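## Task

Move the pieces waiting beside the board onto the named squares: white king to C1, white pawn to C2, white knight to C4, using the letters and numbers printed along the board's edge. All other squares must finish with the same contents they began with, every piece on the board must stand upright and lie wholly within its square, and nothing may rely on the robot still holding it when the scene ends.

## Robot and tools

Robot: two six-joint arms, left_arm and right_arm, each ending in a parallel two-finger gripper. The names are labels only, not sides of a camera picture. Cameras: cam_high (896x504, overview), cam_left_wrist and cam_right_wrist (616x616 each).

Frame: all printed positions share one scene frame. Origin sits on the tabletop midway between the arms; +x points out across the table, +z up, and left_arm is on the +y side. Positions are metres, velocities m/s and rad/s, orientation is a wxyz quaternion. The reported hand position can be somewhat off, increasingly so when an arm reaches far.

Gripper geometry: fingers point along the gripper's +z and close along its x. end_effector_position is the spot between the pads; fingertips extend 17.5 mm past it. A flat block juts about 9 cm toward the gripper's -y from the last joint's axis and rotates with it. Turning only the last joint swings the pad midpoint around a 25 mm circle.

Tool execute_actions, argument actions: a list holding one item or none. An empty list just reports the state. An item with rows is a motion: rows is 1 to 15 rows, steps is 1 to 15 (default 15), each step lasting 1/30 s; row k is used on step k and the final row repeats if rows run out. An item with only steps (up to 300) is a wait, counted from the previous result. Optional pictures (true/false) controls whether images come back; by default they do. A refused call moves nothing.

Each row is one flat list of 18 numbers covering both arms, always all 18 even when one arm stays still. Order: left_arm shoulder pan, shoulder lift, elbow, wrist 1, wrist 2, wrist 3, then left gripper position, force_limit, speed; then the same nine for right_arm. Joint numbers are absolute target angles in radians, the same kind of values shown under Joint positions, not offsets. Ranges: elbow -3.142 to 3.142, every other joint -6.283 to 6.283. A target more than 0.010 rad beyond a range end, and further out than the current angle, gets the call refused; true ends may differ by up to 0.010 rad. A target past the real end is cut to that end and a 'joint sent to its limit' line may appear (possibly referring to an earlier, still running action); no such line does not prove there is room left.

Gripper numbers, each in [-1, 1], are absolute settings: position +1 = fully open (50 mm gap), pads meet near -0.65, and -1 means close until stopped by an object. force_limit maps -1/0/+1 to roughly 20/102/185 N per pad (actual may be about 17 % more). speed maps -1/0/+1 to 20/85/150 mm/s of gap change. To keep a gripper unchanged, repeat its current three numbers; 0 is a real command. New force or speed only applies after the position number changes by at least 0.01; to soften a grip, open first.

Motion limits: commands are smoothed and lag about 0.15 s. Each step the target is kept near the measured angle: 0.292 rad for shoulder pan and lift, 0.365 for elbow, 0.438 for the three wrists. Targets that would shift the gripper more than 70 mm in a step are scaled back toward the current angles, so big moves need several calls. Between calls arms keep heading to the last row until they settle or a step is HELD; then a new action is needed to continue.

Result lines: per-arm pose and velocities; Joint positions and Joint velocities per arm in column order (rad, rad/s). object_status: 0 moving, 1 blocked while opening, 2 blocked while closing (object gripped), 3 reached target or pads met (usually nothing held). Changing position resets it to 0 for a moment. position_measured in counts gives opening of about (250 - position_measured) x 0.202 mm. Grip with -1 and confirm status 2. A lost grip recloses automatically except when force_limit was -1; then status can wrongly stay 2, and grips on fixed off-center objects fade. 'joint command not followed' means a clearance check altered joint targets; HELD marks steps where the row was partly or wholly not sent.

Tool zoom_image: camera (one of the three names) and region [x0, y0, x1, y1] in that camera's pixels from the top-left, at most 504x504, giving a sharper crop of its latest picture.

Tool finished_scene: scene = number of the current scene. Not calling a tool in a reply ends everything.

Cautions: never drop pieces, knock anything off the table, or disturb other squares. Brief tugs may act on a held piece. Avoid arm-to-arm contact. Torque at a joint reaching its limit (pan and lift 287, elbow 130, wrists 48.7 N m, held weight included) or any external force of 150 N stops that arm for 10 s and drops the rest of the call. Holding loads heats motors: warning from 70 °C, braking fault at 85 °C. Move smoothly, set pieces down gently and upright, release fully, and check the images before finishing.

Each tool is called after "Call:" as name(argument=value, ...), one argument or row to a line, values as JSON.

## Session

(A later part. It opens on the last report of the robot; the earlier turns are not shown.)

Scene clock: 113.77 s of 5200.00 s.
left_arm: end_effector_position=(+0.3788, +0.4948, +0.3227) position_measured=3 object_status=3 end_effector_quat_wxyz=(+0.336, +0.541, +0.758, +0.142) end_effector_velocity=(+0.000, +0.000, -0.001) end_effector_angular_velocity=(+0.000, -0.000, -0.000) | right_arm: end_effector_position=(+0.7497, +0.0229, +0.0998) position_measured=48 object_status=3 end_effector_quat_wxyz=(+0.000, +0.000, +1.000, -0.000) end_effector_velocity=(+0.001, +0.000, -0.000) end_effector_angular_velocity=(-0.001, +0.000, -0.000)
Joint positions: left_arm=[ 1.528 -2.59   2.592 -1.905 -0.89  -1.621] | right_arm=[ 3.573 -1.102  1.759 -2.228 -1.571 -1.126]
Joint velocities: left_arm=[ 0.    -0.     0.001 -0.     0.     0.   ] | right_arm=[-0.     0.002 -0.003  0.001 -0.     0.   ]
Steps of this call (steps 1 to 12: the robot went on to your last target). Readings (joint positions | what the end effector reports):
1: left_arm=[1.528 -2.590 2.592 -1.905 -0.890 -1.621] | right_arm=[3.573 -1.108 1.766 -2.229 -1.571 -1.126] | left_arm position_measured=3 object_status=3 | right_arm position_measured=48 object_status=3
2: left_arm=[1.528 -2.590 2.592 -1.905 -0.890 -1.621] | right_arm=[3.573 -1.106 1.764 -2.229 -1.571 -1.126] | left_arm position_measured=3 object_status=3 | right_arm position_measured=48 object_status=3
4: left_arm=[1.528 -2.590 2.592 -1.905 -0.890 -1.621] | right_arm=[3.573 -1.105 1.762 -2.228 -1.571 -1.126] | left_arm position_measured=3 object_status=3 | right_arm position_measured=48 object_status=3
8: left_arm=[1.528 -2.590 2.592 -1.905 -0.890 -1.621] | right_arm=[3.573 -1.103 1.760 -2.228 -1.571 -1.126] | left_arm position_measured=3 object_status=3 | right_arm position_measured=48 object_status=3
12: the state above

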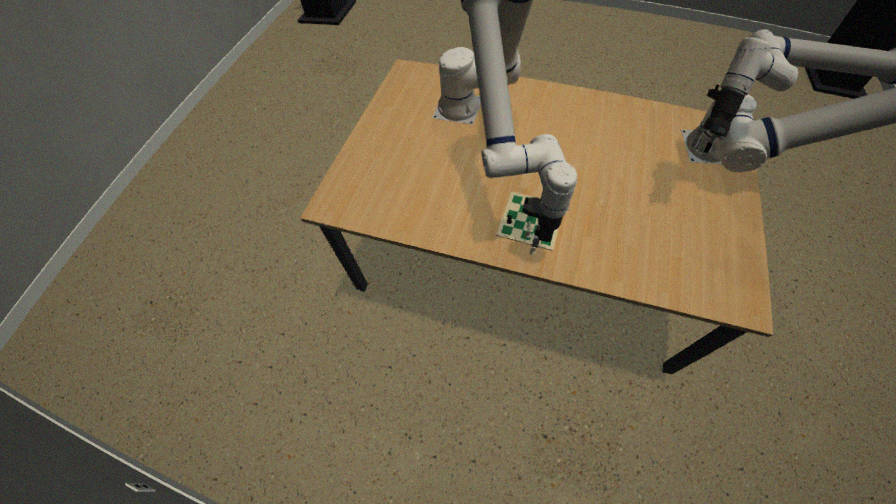

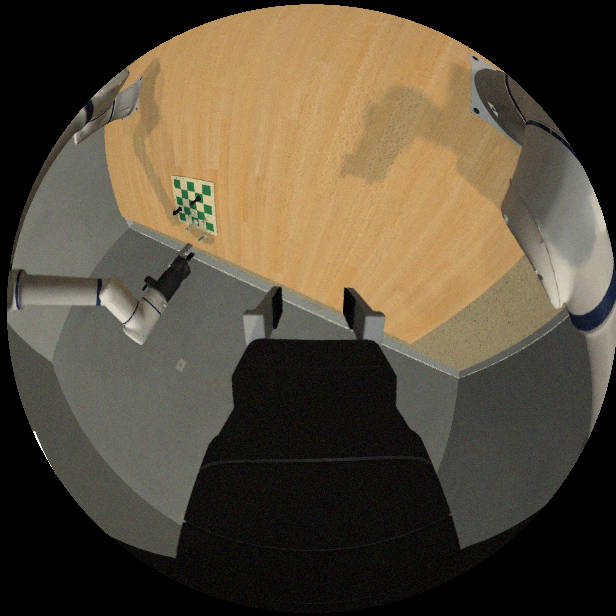

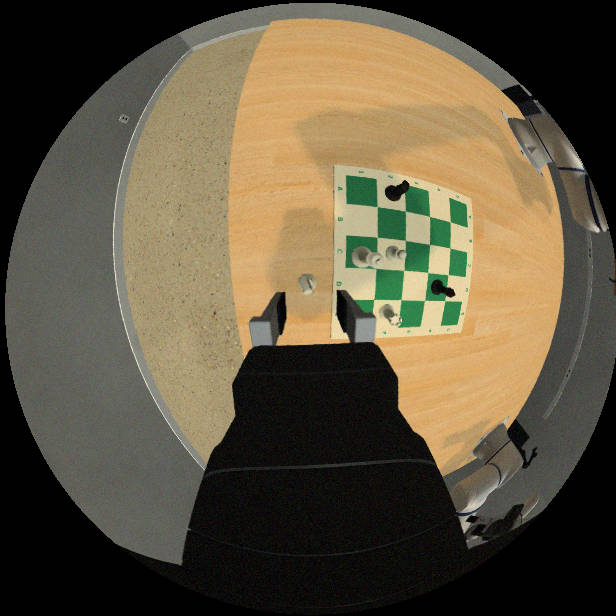

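Call:
execute_actions(
  actions=[
    {"rows":[[1.528,-2.59,2.592,-1.905,-0.89,-1.621,1,0,0,3.5666,-1.0326,1.7892,-2.3274,-1.571,-1.132,0.7,0,0]]},
  ],
  pictures=false,
)

Call:
execute_actions(
  actions=[
    {"steps":8},
  ],
)

Call:
execute_actions(
  actions=[
    {"rows":[[1.528,-2.59,2.592,-1.905,-0.89,-1.621,1,0,0,3.5666,-1.0326,1.7892,-2.3274,-1.571,-1.132,-1,0,0]]},
  ],
  pictures=false,
)

Call:
execute_actions(
  actions=[
    {"rows":[[1.528,-2.59,2.592,-1.905,-0.89,-1.621,1,0,0,3.5666,-1.133,1.742,-2.18,-1.571,-1.132,-1,0,0]]},
  ],
)

Call:
execute_actions(
  actions=[
    {"rows":[[1.528,-2.59,2.592,-1.905,-0.89,-1.621,1,0,0,3.6333,-1.3622,2.0703,-2.2789,-1.571,-1.065,-1,0,0]]},
  ],
  pictures=false,
)

Call:
execute_actions(
  actions=[
    {"steps":15},
  ],
)

Scene clock: 121.40 s of 5200.00 s.
left_arm: end_effector_position=(+0.3788, +0.4948, +0.3227) position_measured=3 object_status=3 end_effector_quat_wxyz=(+0.336, +0.541, +0.758, +0.142) end_effector_velocity=(+0.000, +0.000, -0.000) end_effector_angular_velocity=(+0.001, +0.000, +0.000) | right_arm: end_effector_position=(+0.7533, +0.0192, +0.0377) position_measured=48 object_status=3 end_effector_quat_wxyz=(+0.000, +0.000, +1.000, -0.000) end_effector_velocity=(+0.001, -0.001, -0.013) end_effector_angular_velocity=(+0.001, -0.001, -0.000)
Joint positions: left_arm=[ 1.528 -2.59   2.592 -1.905 -0.89  -1.621] | right_arm=[ 3.567 -1.035  1.788 -2.325 -1.571 -1.132]
Joint velocities: left_arm=[ 0.001  0.    -0.     0.    -0.     0.001] | right_arm=[-0.001  0.015  0.006 -0.022  0.    -0.001]
Steps of this call (steps 1 to 15: the robot went on to your last target; steps 16 to 90: nothing new was sent; then 4.13 s passed at rest; steps 91 to 105: all 15 steps of this action). Readings (joint positions | what the end effector reports):
91: left_arm=[1.528 -2.590 2.592 -1.905 -0.890 -1.621] | right_arm=[3.572 -1.102 1.759 -2.228 -1.571 -1.126] | left_arm position_measured=3 object_status=3 | right_arm position_measured=48 object_status=3
92: left_arm=[1.528 -2.590 2.592 -1.905 -0.890 -1.621] | right_arm=[3.572 -1.092 1.761 -2.244 -1.571 -1.127] | left_arm position_measured=3 object_status=3 | right_arm position_measured=48 object_status=3
94: left_arm=[1.528 -2.590 2.592 -1.905 -0.890 -1.621] | right_arm=[3.569 -1.066 1.775 -2.277 -1.571 -1.129] | left_arm position_measured=3 object_status=3 | right_arm position_measured=48 object_status=3
98: left_arm=[1.528 -2.590 2.592 -1.905 -0.890 -1.621] | right_arm=[3.568 -1.045 1.784 -2.310 -1.571 -1.131] | left_arm position_measured=3 object_status=3 | right_arm position_measured=48 object_status=3
105: the state above

Scene clock: 121.67 s of 5200.00 s.
left_arm: end_effector_position=(+0.3788, +0.4948, +0.3227) position_measured=3 object_status=3 end_effector_quat_wxyz=(+0.336, +0.541, +0.758, +0.142) end_effector_velocity=(-0.000, +0.000, +0.000) end_effector_angular_velocity=(-0.000, +0.000, -0.000) | right_arm: end_effector_position=(+0.7533, +0.0191, +0.0360) position_measured=48 object_status=3 end_effector_quat_wxyz=(+0.000, +0.000, +1.000, -0.000) end_effector_velocity=(-0.000, -0.000, -0.000) end_effector_angular_velocity=(+0.001, -0.001, -0.000)
Joint positions: left_arm=[ 1.528 -2.59   2.592 -1.905 -0.89  -1.621] | right_arm=[ 3.567 -1.033  1.789 -2.327 -1.571 -1.132]
Joint velocities: left_arm=[-0. -0. -0.  0. -0.  0.] | right_arm=[-0.    -0.     0.001 -0.003  0.    -0.   ]
Steps of this call (steps 1 to 8: the robot went on to your last target). Readings (joint positions | what the end effector reports):
1: left_arm=[1.528 -2.590 2.592 -1.905 -0.890 -1.621] | right_arm=[3.567 -1.034 1.789 -2.325 -1.571 -1.132] | left_arm position_measured=3 object_status=3 | right_arm position_measured=48 object_status=3
2: left_arm=[1.528 -2.590 2.592 -1.905 -0.890 -1.621] | right_arm=[3.567 -1.034 1.789 -2.326 -1.571 -1.132] | left_arm position_measured=3 object_status=3 | right_arm position_measured=48 object_status=3
4: left_arm=[1.528 -2.590 2.592 -1.905 -0.890 -1.621] | right_arm=[3.567 -1.033 1.789 -2.326 -1.571 -1.132] | left_arm position_measured=3 object_status=3 | right_arm position_measured=48 object_status=3
8: the state above

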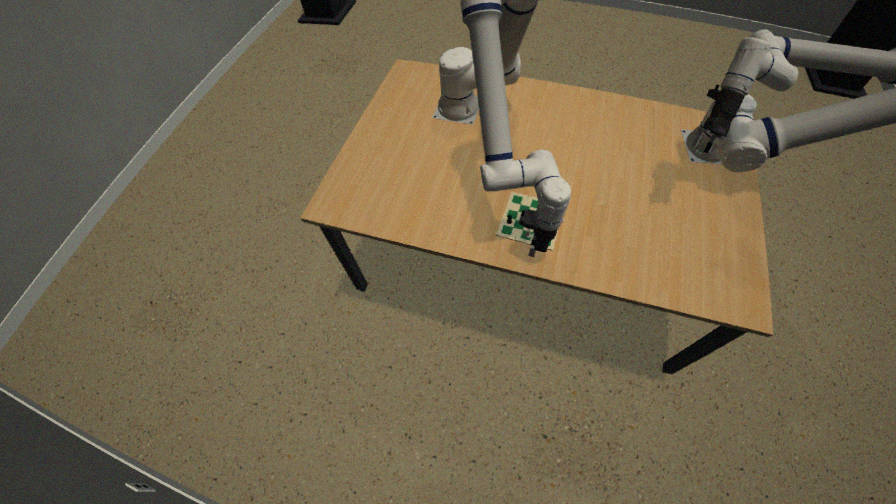

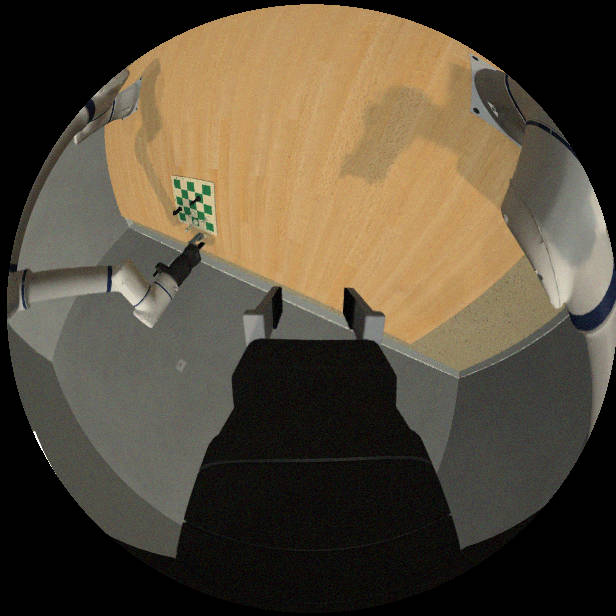

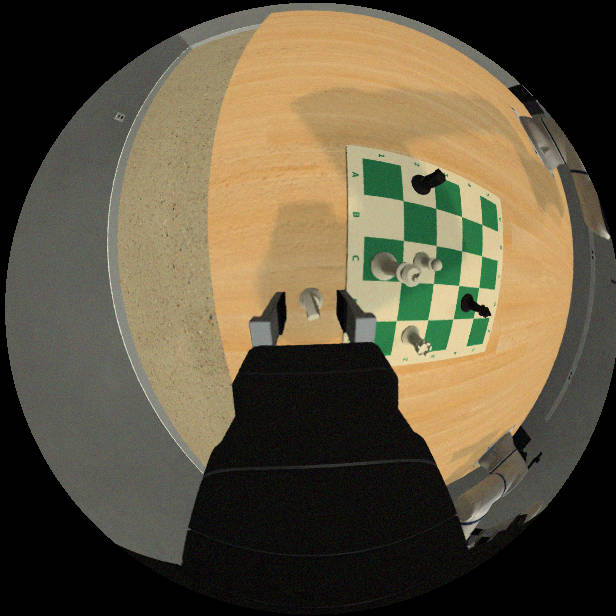

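Scene clock: 122.17 s of 5200.00 s.
left_arm: end_effector_position=(+0.3788, +0.4948, +0.3227) position_measured=3 object_status=3 end_effector_quat_wxyz=(+0.336, +0.541, +0.758, +0.142) end_effector_velocity=(+0.000, +0.000, +0.000) end_effector_angular_velocity=(+0.002, +0.000, +0.000) | right_arm: end_effector_position=(+0.7533, +0.0191, +0.0358) position_measured=216 object_status=0 end_effector_quat_wxyz=(+0.000, +0.000, +1.000, -0.000) end_effector_velocity=(-0.000, -0.000, +0.000) end_effector_angular_velocity=(+0.000, -0.000, +0.002)
Joint positions: left_arm=[ 1.528 -2.59   2.592 -1.905 -0.89  -1.621] | right_arm=[ 3.567 -1.033  1.789 -2.327 -1.571 -1.132]
Joint velocities: left_arm=[ 0.001  0.001 -0.001  0.    -0.     0.001] | right_arm=[-0.    -0.001  0.    -0.     0.    -0.002]
Steps of this call (steps 1 to 15: all 15 steps of this action). Readings (joint positions | what the end effector reports):
1: left_arm=[1.528 -2.590 2.592 -1.905 -0.890 -1.621] | right_arm=[3.567 -1.033 1.789 -2.327 -1.571 -1.132] | left_arm position_measured=3 object_status=3 | right_arm position_measured=52 object_status=0
2: left_arm=[1.528 -2.590 2.592 -1.905 -0.890 -1.621] | right_arm=[3.567 -1.033 1.789 -2.327 -1.571 -1.132] | left_arm position_measured=3 object_status=3 | right_arm position_measured=66 object_status=0
4: left_arm=[1.528 -2.590 2.592 -1.905 -0.890 -1.621] | right_arm=[3.567 -1.033 1.789 -2.327 -1.571 -1.132] | left_arm position_measured=3 object_status=3 | right_arm position_measured=94 object_status=0
8: left_arm=[1.528 -2.590 2.592 -1.905 -0.890 -1.621] | right_arm=[3.567 -1.033 1.789 -2.327 -1.571 -1.132] | left_arm position_measured=3 object_status=3 | right_arm position_measured=150 object_status=0
15: the state above

Scene clock: 122.67 s of 5200.00 s.
left_arm: end_effector_position=(+0.3788, +0.4948, +0.3227) position_measured=3 object_status=3 end_effector_quat_wxyz=(+0.336, +0.541, +0.758, +0.142) end_effector_velocity=(+0.000, +0.000, -0.001) end_effector_angular_velocity=(+0.000, +0.000, +0.003) | right_arm: end_effector_position=(+0.7523, +0.0186, +0.1266) position_measured=216 object_status=2 end_effector_quat_wxyz=(+0.000, +0.000, +1.000, -0.000) end_effector_velocity=(-0.002, -0.001, +0.026) end_effector_angular_velocity=(+0.000, -0.000, +0.000)
Joint positions: left_arm=[ 1.528 -2.59   2.592 -1.905 -0.89  -1.621] | right_arm=[ 3.567 -1.129  1.744 -2.185 -1.571 -1.132]
Joint velocities: left_arm=[ 0.001  0.001  0.002 -0.     0.    -0.002] | right_arm=[ 0.    -0.027 -0.014  0.04   0.    -0.   ]
Steps of this call (steps 1 to 15: all 15 steps of this action). Readings (joint positions | what the end effector reports):
1: left_arm=[1.528 -2.590 2.592 -1.905 -0.890 -1.621] | right_arm=[3.567 -1.033 1.789 -2.327 -1.571 -1.132] | left_arm position_measured=3 object_status=3 | right_arm position_measured=216 object_status=0
2: left_arm=[1.528 -2.590 2.592 -1.905 -0.890 -1.621] | right_arm=[3.567 -1.042 1.786 -2.311 -1.571 -1.132] | left_arm position_measured=3 object_status=3 | right_arm position_measured=216 object_status=0
4: left_arm=[1.528 -2.590 2.592 -1.905 -0.890 -1.621] | right_arm=[3.566 -1.072 1.770 -2.271 -1.571 -1.132] | left_arm position_measured=3 object_status=3 | right_arm position_measured=216 object_status=2
8: left_arm=[1.528 -2.590 2.592 -1.905 -0.890 -1.621] | right_arm=[3.566 -1.111 1.752 -2.212 -1.571 -1.132] | left_arm position_measured=3 object_status=3 | right_arm position_measured=216 object_status=2
15: the state above

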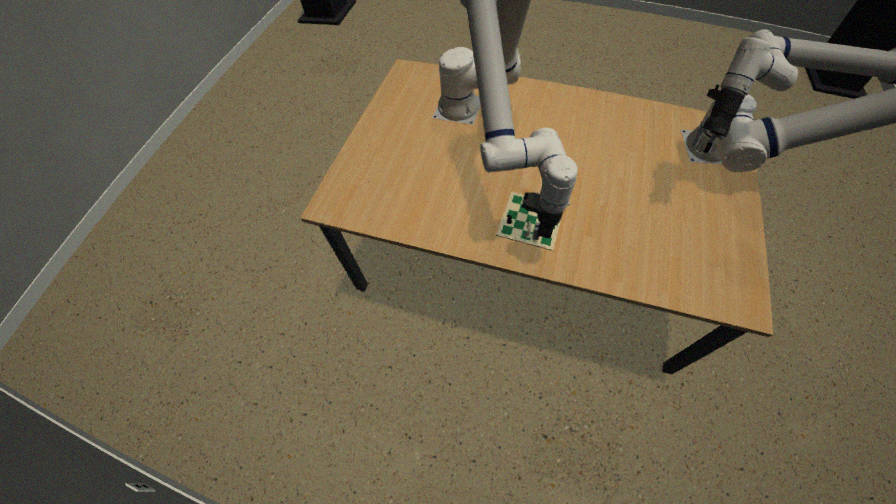

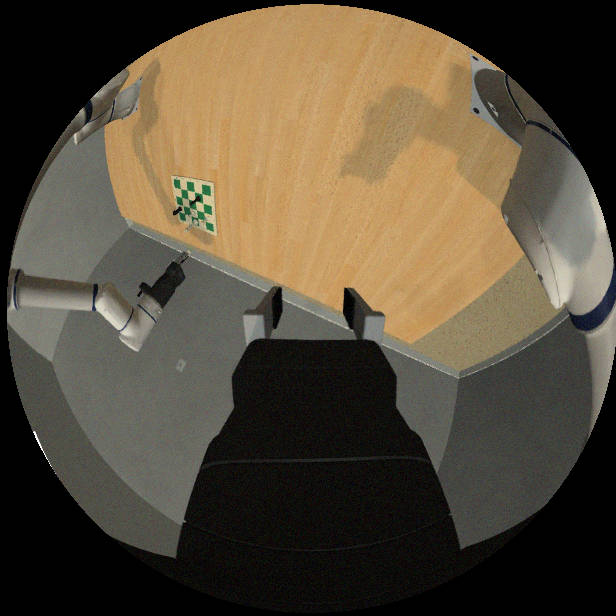

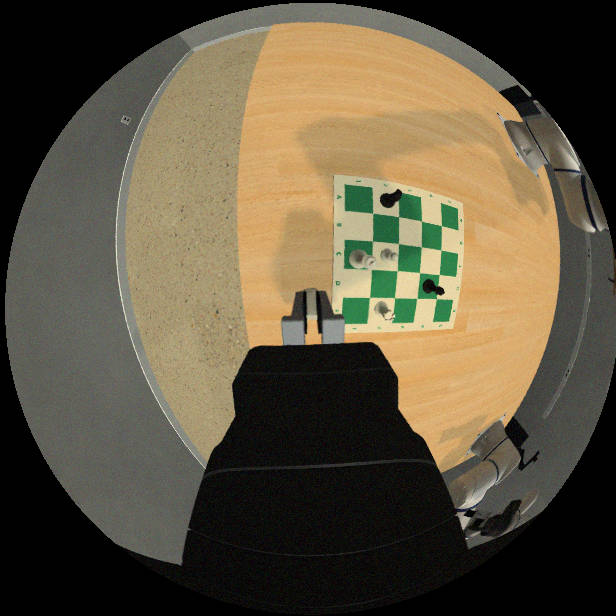

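Scene clock: 123.17 s of 5200.00 s.
left_arm: end_effector_position=(+0.3788, +0.4948, +0.3227) position_measured=3 object_status=3 end_effector_quat_wxyz=(+0.336, +0.541, +0.758, +0.142) end_effector_velocity=(+0.000, +0.001, -0.000) end_effector_angular_velocity=(-0.000, -0.000, +0.001) | right_arm: end_effector_position=(+0.5924, -0.0116, +0.1313) position_measured=216 object_status=2 end_effector_quat_wxyz=(+0.000, +0.000, +1.000, -0.000) end_effector_velocity=(-0.178, -0.045, -0.005) end_effector_angular_velocity=(+0.003, -0.006, +0.000)
Joint positions: left_arm=[ 1.528 -2.59   2.592 -1.905 -0.89  -1.621] | right_arm=[ 3.625 -1.333  2.029 -2.267 -1.571 -1.074]
Joint velocities: left_arm=[ 0.001 -0.001  0.    -0.     0.    -0.   ] | right_arm=[ 0.065 -0.228  0.315 -0.095 -0.     0.065]
Steps of this call (steps 1 to 15: all 15 steps of this action). Readings (joint positions | what the end effector reports):
1: left_arm=[1.528 -2.590 2.592 -1.905 -0.890 -1.621] | right_arm=[3.567 -1.131 1.744 -2.184 -1.571 -1.132] | left_arm position_measured=3 object_status=3 | right_arm position_measured=216 object_status=2
2: left_arm=[1.528 -2.590 2.592 -1.905 -0.890 -1.621] | right_arm=[3.569 -1.140 1.757 -2.188 -1.571 -1.129] | left_arm position_measured=3 object_status=3 | right_arm position_measured=216 object_status=2
4: left_arm=[1.528 -2.590 2.592 -1.905 -0.890 -1.621] | right_arm=[3.579 -1.174 1.805 -2.201 -1.571 -1.119] | left_arm position_measured=3 object_status=3 | right_arm position_measured=216 object_status=2
8: left_arm=[1.528 -2.590 2.592 -1.905 -0.890 -1.621] | right_arm=[3.597 -1.237 1.893 -2.227 -1.571 -1.101] | left_arm position_measured=3 object_status=3 | right_arm position_measured=216 object_status=2
15: the state above

Scene clock: 123.67 s of 5200.00 s.
left_arm: end_effector_position=(+0.3788, +0.4948, +0.3227) position_measured=3 object_status=3 end_effector_quat_wxyz=(+0.336, +0.541, +0.758, +0.142) end_effector_velocity=(+0.000, +0.000, -0.000) end_effector_angular_velocity=(+0.001, -0.000, +0.000) | right_arm: end_effector_position=(+0.5693, -0.0178, +0.1300) position_measured=216 object_status=2 end_effector_quat_wxyz=(+0.000, +0.000, +1.000, -0.000) end_effector_velocity=(-0.004, -0.001, -0.000) end_effector_angular_velocity=(+0.000, -0.000, -0.000)
Joint positions: left_arm=[ 1.528 -2.59   2.592 -1.905 -0.89  -1.621] | right_arm=[ 3.633 -1.362  2.069 -2.279 -1.571 -1.065]
Joint velocities: left_arm=[ 0.001  0.     0.    -0.     0.     0.001] | right_arm=[ 0.001 -0.004  0.006 -0.002  0.     0.002]
Steps of this call (steps 1 to 15: the robot went on to your last target). Readings (joint positions | what the end effector reports):
1: left_arm=[1.528 -2.590 2.592 -1.905 -0.890 -1.621] | right_arm=[3.627 -1.339 2.038 -2.270 -1.571 -1.072] | left_arm position_measured=3 object_status=3 | right_arm position_measured=216 object_status=2
2: left_arm=[1.528 -2.590 2.592 -1.905 -0.890 -1.621] | right_arm=[3.628 -1.345 2.045 -2.272 -1.571 -1.070] | left_arm position_measured=3 object_status=3 | right_arm position_measured=216 object_status=2
4: left_arm=[1.528 -2.590 2.592 -1.905 -0.890 -1.621] | right_arm=[3.630 -1.352 2.055 -2.275 -1.571 -1.068] | left_arm position_measured=3 object_status=3 | right_arm position_measured=216 object_status=2
8: left_arm=[1.528 -2.590 2.592 -1.905 -0.890 -1.621] | right_arm=[3.632 -1.358 2.065 -2.277 -1.571 -1.066] | left_arm position_measured=3 object_status=3 | right_arm position_measured=216 object_status=2
15: the state above

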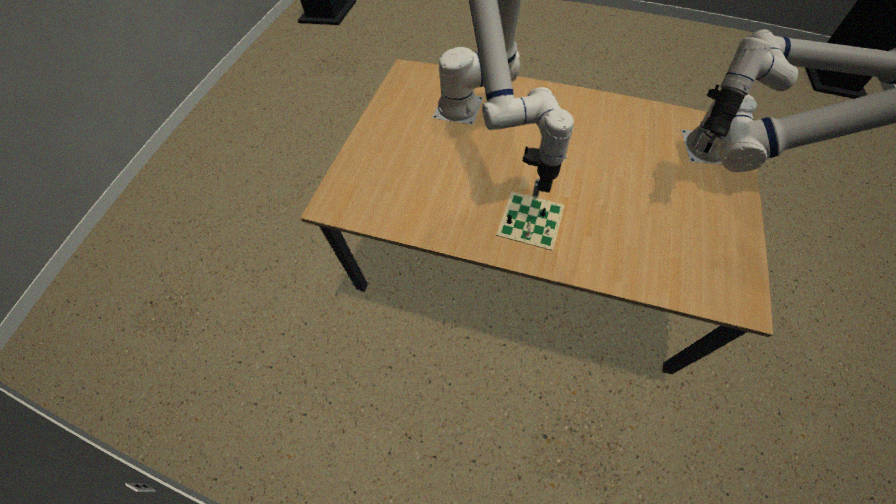

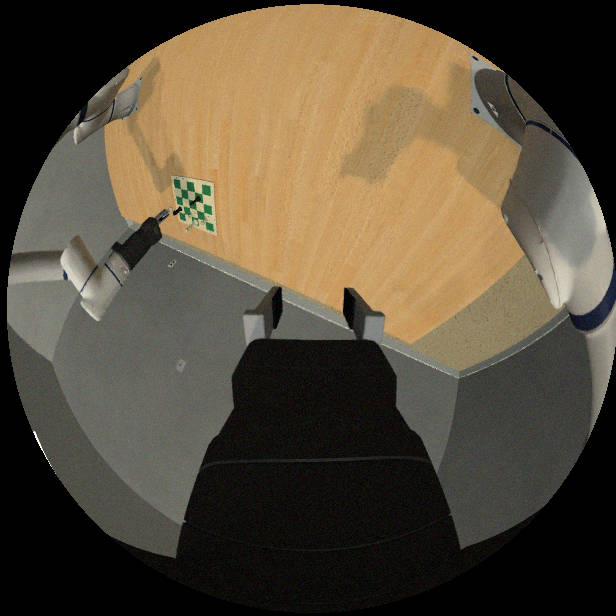

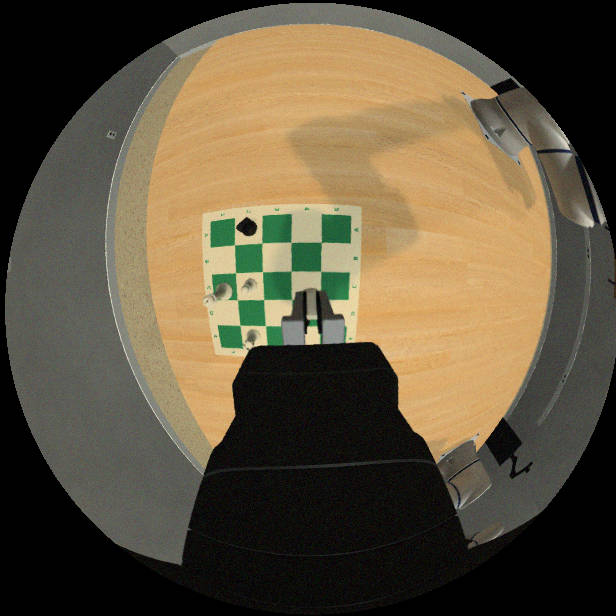

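Shift +3 mm radially and go to z≈0.043.

Call:
execute_actions(
  actions=[
    {"rows":[[1.528,-2.59,2.592,-1.905,-0.89,-1.621,1,0,0,3.6333,-1.2405,2.1165,-2.4468,-1.571,-1.065,-1,0,0]]},
  ],
  pictures=false,
)

Call:
execute_actions(
  actions=[
    {"steps":10},
  ],
  pictures=false,
)

Call:
execute_actions(
  actions=[
    {"rows":[[1.528,-2.59,2.592,-1.905,-0.89,-1.621,1,0,0,3.6333,-1.2405,2.1165,-2.4468,-1.571,-1.065,0.5,0,0]],"steps":10},
  ],
)

Call:
execute_actions(
  actions=[
    {"rows":[[1.528,-2.59,2.592,-1.905,-0.89,-1.621,1,0,0,3.6333,-1.3622,2.0703,-2.2789,-1.571,-1.065,0.5,0,0]]},
  ],
)

Call:
zoom_image(
  camera="cam_right_wrist",
  region=[190,190,370,370],
)

Scene clock: 128.27 s of 5200.00 s.
left_arm: end_effector_position=(+0.3788, +0.4948, +0.3227) position_measured=3 object_status=3 end_effector_quat_wxyz=(+0.336, +0.541, +0.758, +0.142) end_effector_velocity=(+0.000, +0.000, +0.000) end_effector_angular_velocity=(+0.001, -0.001, -0.001) | right_arm: end_effector_position=(+0.5724, -0.0160, +0.0459) position_measured=216 object_status=2 end_effector_quat_wxyz=(+0.000, +0.000, +1.000, -0.000) end_effector_velocity=(-0.001, -0.001, -0.024) end_effector_angular_velocity=(-0.000, +0.001, +0.000)
Joint positions: left_arm=[ 1.528 -2.59   2.592 -1.905 -0.89  -1.621] | right_arm=[ 3.633 -1.245  2.115 -2.441 -1.571 -1.065]
Joint velocities: left_arm=[-0.    -0.001  0.     0.     0.     0.002] | right_arm=[-0.     0.033  0.014 -0.045  0.    -0.001]
Steps of this call (steps 1 to 15: the robot went on to your last target; steps 16 to 90: nothing new was sent; then 1.10 s passed at rest; steps 91 to 105: all 15 steps of this action). Readings (joint positions | what the end effector reports):
91: left_arm=[1.528 -2.590 2.592 -1.905 -0.890 -1.621] | right_arm=[3.633 -1.362 2.070 -2.279 -1.571 -1.065] | left_arm position_measured=3 object_status=3 | right_arm position_measured=216 object_status=2
92: left_arm=[1.528 -2.590 2.592 -1.905 -0.890 -1.621] | right_arm=[3.633 -1.352 2.074 -2.296 -1.571 -1.065] | left_arm position_measured=3 object_status=3 | right_arm position_measured=216 object_status=2
94: left_arm=[1.528 -2.590 2.592 -1.905 -0.890 -1.621] | right_arm=[3.633 -1.313 2.090 -2.345 -1.571 -1.065] | left_arm position_measured=3 object_status=3 | right_arm position_measured=216 object_status=2
98: left_arm=[1.528 -2.590 2.592 -1.905 -0.890 -1.621] | right_arm=[3.633 -1.267 2.107 -2.411 -1.571 -1.065] | left_arm position_measured=3 object_status=3 | right_arm position_measured=216 object_status=2
105: the state above

Scene clock: 128.60 s of 5200.00 s.
left_arm: end_effector_position=(+0.3788, +0.4948, +0.3227) position_measured=3 object_status=3 end_effector_quat_wxyz=(+0.336, +0.541, +0.758, +0.142) end_effector_velocity=(-0.000, -0.000, -0.000) end_effector_angular_velocity=(-0.001, +0.001, -0.000) | right_arm: end_effector_position=(+0.5723, -0.0160, +0.0431) position_measured=216 object_status=2 end_effector_quat_wxyz=(+0.000, +0.000, +1.000, -0.000) end_effector_velocity=(+0.001, +0.000, -0.002) end_effector_angular_velocity=(+0.001, -0.000, +0.001)
Joint positions: left_arm=[ 1.528 -2.59   2.592 -1.905 -0.89  -1.621] | right_arm=[ 3.633 -1.241  2.116 -2.446 -1.571 -1.065]
Joint velocities: left_arm=[-0.001 -0.     0.     0.    -0.001 -0.001] | right_arm=[-0.     0.003 -0.    -0.004  0.001 -0.001]
Steps of this call (steps 1 to 10: the robot went on to your last target). Readings (joint positions | what the end effector reports):
1: left_arm=[1.528 -2.590 2.592 -1.905 -0.890 -1.621] | right_arm=[3.633 -1.244 2.115 -2.442 -1.571 -1.065] | left_arm position_measured=3 object_status=3 | right_arm position_measured=216 object_status=2
2: left_arm=[1.528 -2.590 2.592 -1.905 -0.890 -1.621] | right_arm=[3.633 -1.243 2.116 -2.443 -1.571 -1.065] | left_arm position_measured=3 object_status=3 | right_arm position_measured=216 object_status=2
4: left_arm=[1.528 -2.590 2.592 -1.905 -0.890 -1.621] | right_arm=[3.633 -1.242 2.116 -2.445 -1.571 -1.065] | left_arm position_measured=3 object_status=3 | right_arm position_measured=216 object_status=2
8: left_arm=[1.528 -2.590 2.592 -1.905 -0.890 -1.621] | right_arm=[3.633 -1.241 2.116 -2.446 -1.571 -1.065] | left_arm position_measured=3 object_status=3 | right_arm position_measured=216 object_status=2
10: the state above

Scene clock: 128.93 s of 5200.00 s.
left_arm: end_effector_position=(+0.3788, +0.4948, +0.3227) position_measured=3 object_status=3 end_effector_quat_wxyz=(+0.336, +0.541, +0.758, +0.142) end_effector_velocity=(+0.000, +0.000, -0.001) end_effector_angular_velocity=(+0.001, +0.000, +0.001) | right_arm: end_effector_position=(+0.5723, -0.0160, +0.0428) position_measured=86 object_status=0 end_effector_quat_wxyz=(+0.000, +0.000, +1.000, -0.000) end_effector_velocity=(-0.000, +0.000, +0.000) end_effector_angular_velocity=(+0.001, -0.000, +0.001)
Joint positions: left_arm=[ 1.528 -2.59   2.592 -1.905 -0.89  -1.621] | right_arm=[ 3.633 -1.241  2.116 -2.447 -1.571 -1.065]
Joint velocities: left_arm=[ 0.     0.001  0.001 -0.     0.    -0.   ] | right_arm=[-0.    -0.001  0.001 -0.     0.001 -0.001]
Steps of this call (steps 1 to 10: all 10 steps of this action). Readings (joint positions | what the end effector reports):
1: left_arm=[1.528 -2.590 2.592 -1.905 -0.890 -1.621] | right_arm=[3.633 -1.241 2.116 -2.446 -1.571 -1.065] | left_arm position_measured=3 object_status=3 | right_arm position_measured=212 object_status=0
2: left_arm=[1.528 -2.590 2.592 -1.905 -0.890 -1.621] | right_arm=[3.633 -1.241 2.116 -2.447 -1.571 -1.065] | left_arm position_measured=3 object_status=3 | right_arm position_measured=198 object_status=0
4: left_arm=[1.528 -2.590 2.592 -1.905 -0.890 -1.621] | right_arm=[3.633 -1.241 2.116 -2.447 -1.571 -1.065] | left_arm position_measured=3 object_status=3 | right_arm position_measured=170 object_status=0
8: left_arm=[1.528 -2.590 2.592 -1.905 -0.890 -1.621] | right_arm=[3.633 -1.241 2.116 -2.447 -1.571 -1.065] | left_arm position_measured=3 object_status=3 | right_arm position_measured=114 object_status=0
10: the state above

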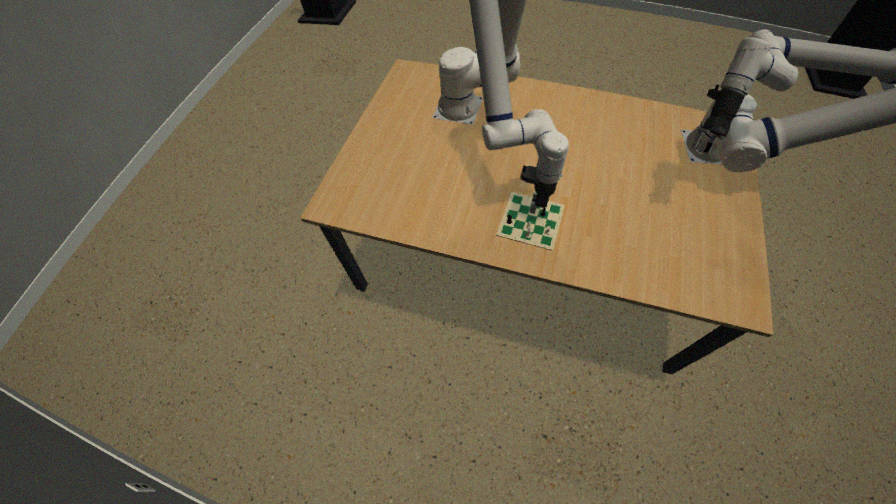

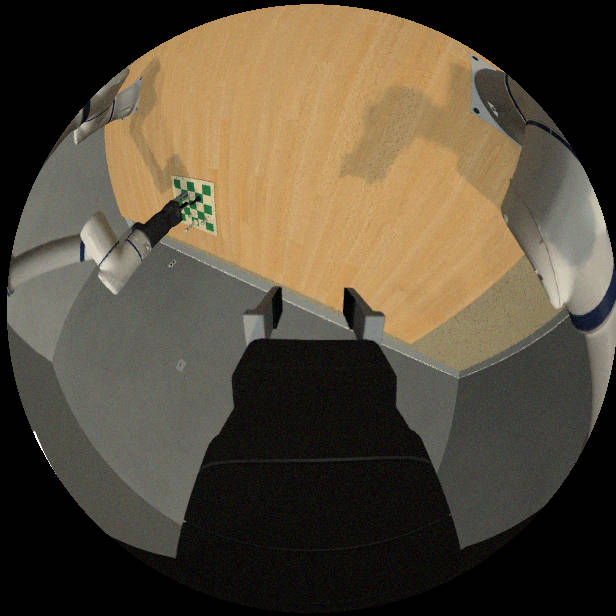

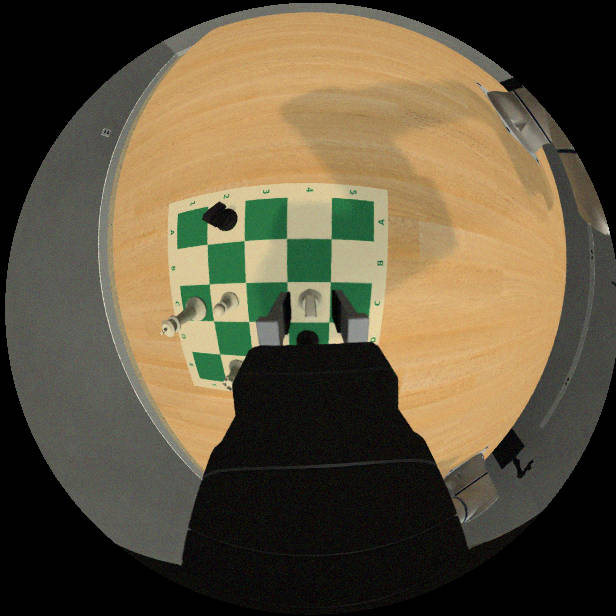

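Scene clock: 129.43 s of 5200.00 s.
left_arm: end_effector_position=(+0.3788, +0.4948, +0.3227) position_measured=3 object_status=3 end_effector_quat_wxyz=(+0.336, +0.541, +0.758, +0.142) end_effector_velocity=(-0.000, -0.001, +0.000) end_effector_angular_velocity=(+0.001, -0.000, -0.003) | right_arm: end_effector_position=(+0.5691, -0.0178, +0.1268) position_measured=78 object_status=3 end_effector_quat_wxyz=(-0.000, +0.000, +1.000, -0.000) end_effector_velocity=(-0.003, -0.001, +0.024) end_effector_angular_velocity=(+0.000, +0.000, +0.001)
Joint positions: left_arm=[ 1.528 -2.59   2.592 -1.905 -0.89  -1.621] | right_arm=[ 3.633 -1.358  2.072 -2.285 -1.571 -1.065]
Joint velocities: left_arm=[-0.002  0.001 -0.001  0.     0.     0.002] | right_arm=[ 0.    -0.033 -0.012  0.045  0.    -0.001]
Steps of this call (steps 1 to 15: all 15 steps of this action). Readings (joint positions | what the end effector reports):
1: left_arm=[1.528 -2.590 2.592 -1.905 -0.890 -1.621] | right_arm=[3.633 -1.241 2.116 -2.446 -1.571 -1.065] | left_arm position_measured=3 object_status=3 | right_arm position_measured=78 object_status=0
2: left_arm=[1.528 -2.590 2.592 -1.905 -0.890 -1.621] | right_arm=[3.633 -1.251 2.114 -2.431 -1.571 -1.065] | left_arm position_measured=3 object_status=3 | right_arm position_measured=78 object_status=0
4: left_arm=[1.528 -2.590 2.592 -1.905 -0.890 -1.621] | right_arm=[3.633 -1.289 2.097 -2.380 -1.571 -1.065] | left_arm position_measured=3 object_status=3 | right_arm position_measured=78 object_status=0
8: left_arm=[1.528 -2.590 2.592 -1.905 -0.890 -1.621] | right_arm=[3.633 -1.336 2.080 -2.315 -1.571 -1.065] | left_arm position_measured=3 object_status=3 | right_arm position_measured=78 object_status=3
15: the state above

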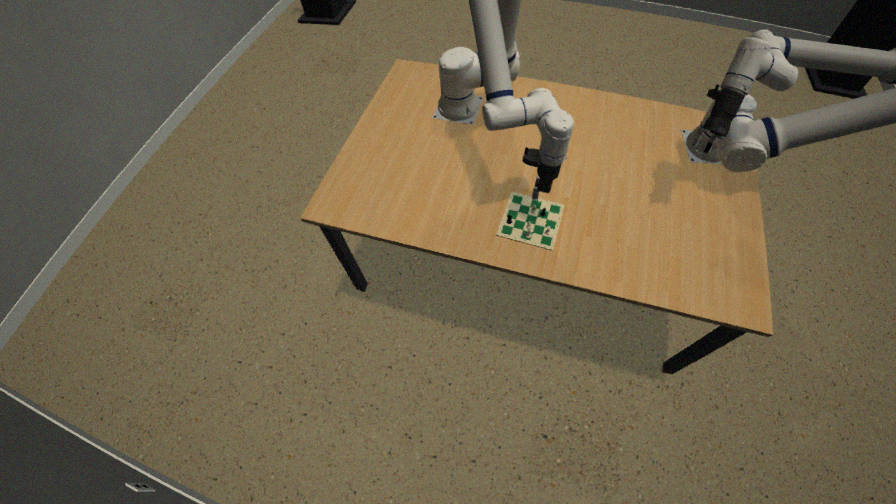

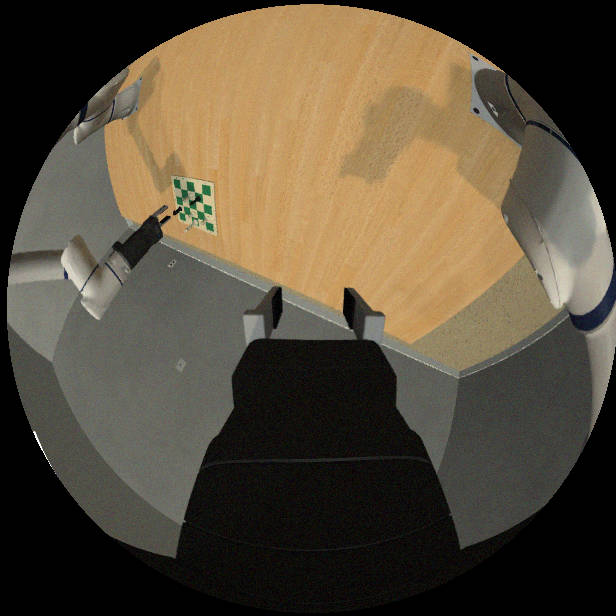

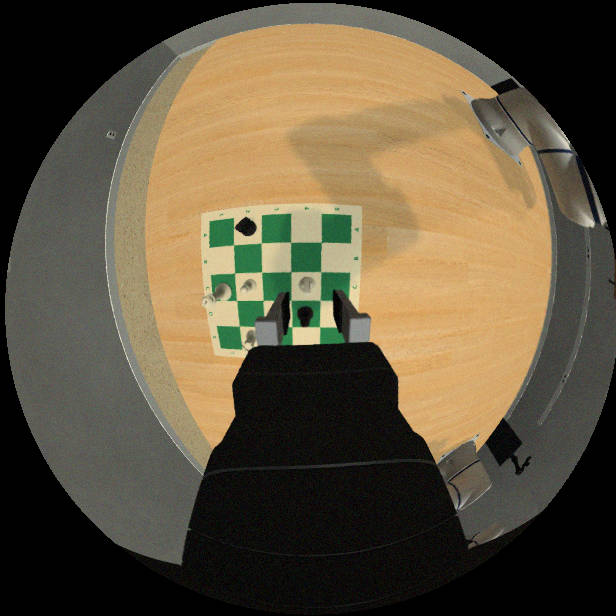

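Region (190, 190, 370, 370) of cam_right_wrist's 616x616 image, scaled by 2.800, with more detail than that image has.

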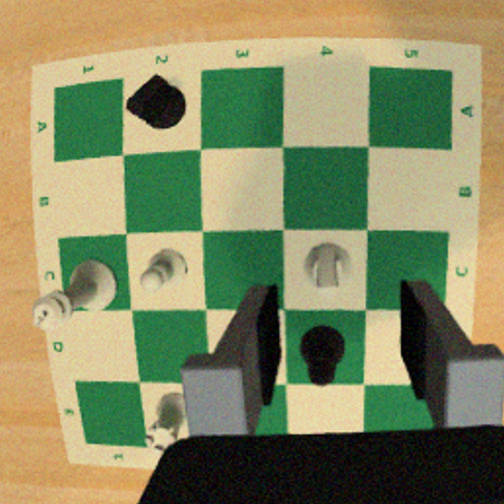

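Call:
finished_scene(
  scene=1,
)

The scene is finished: the task was done.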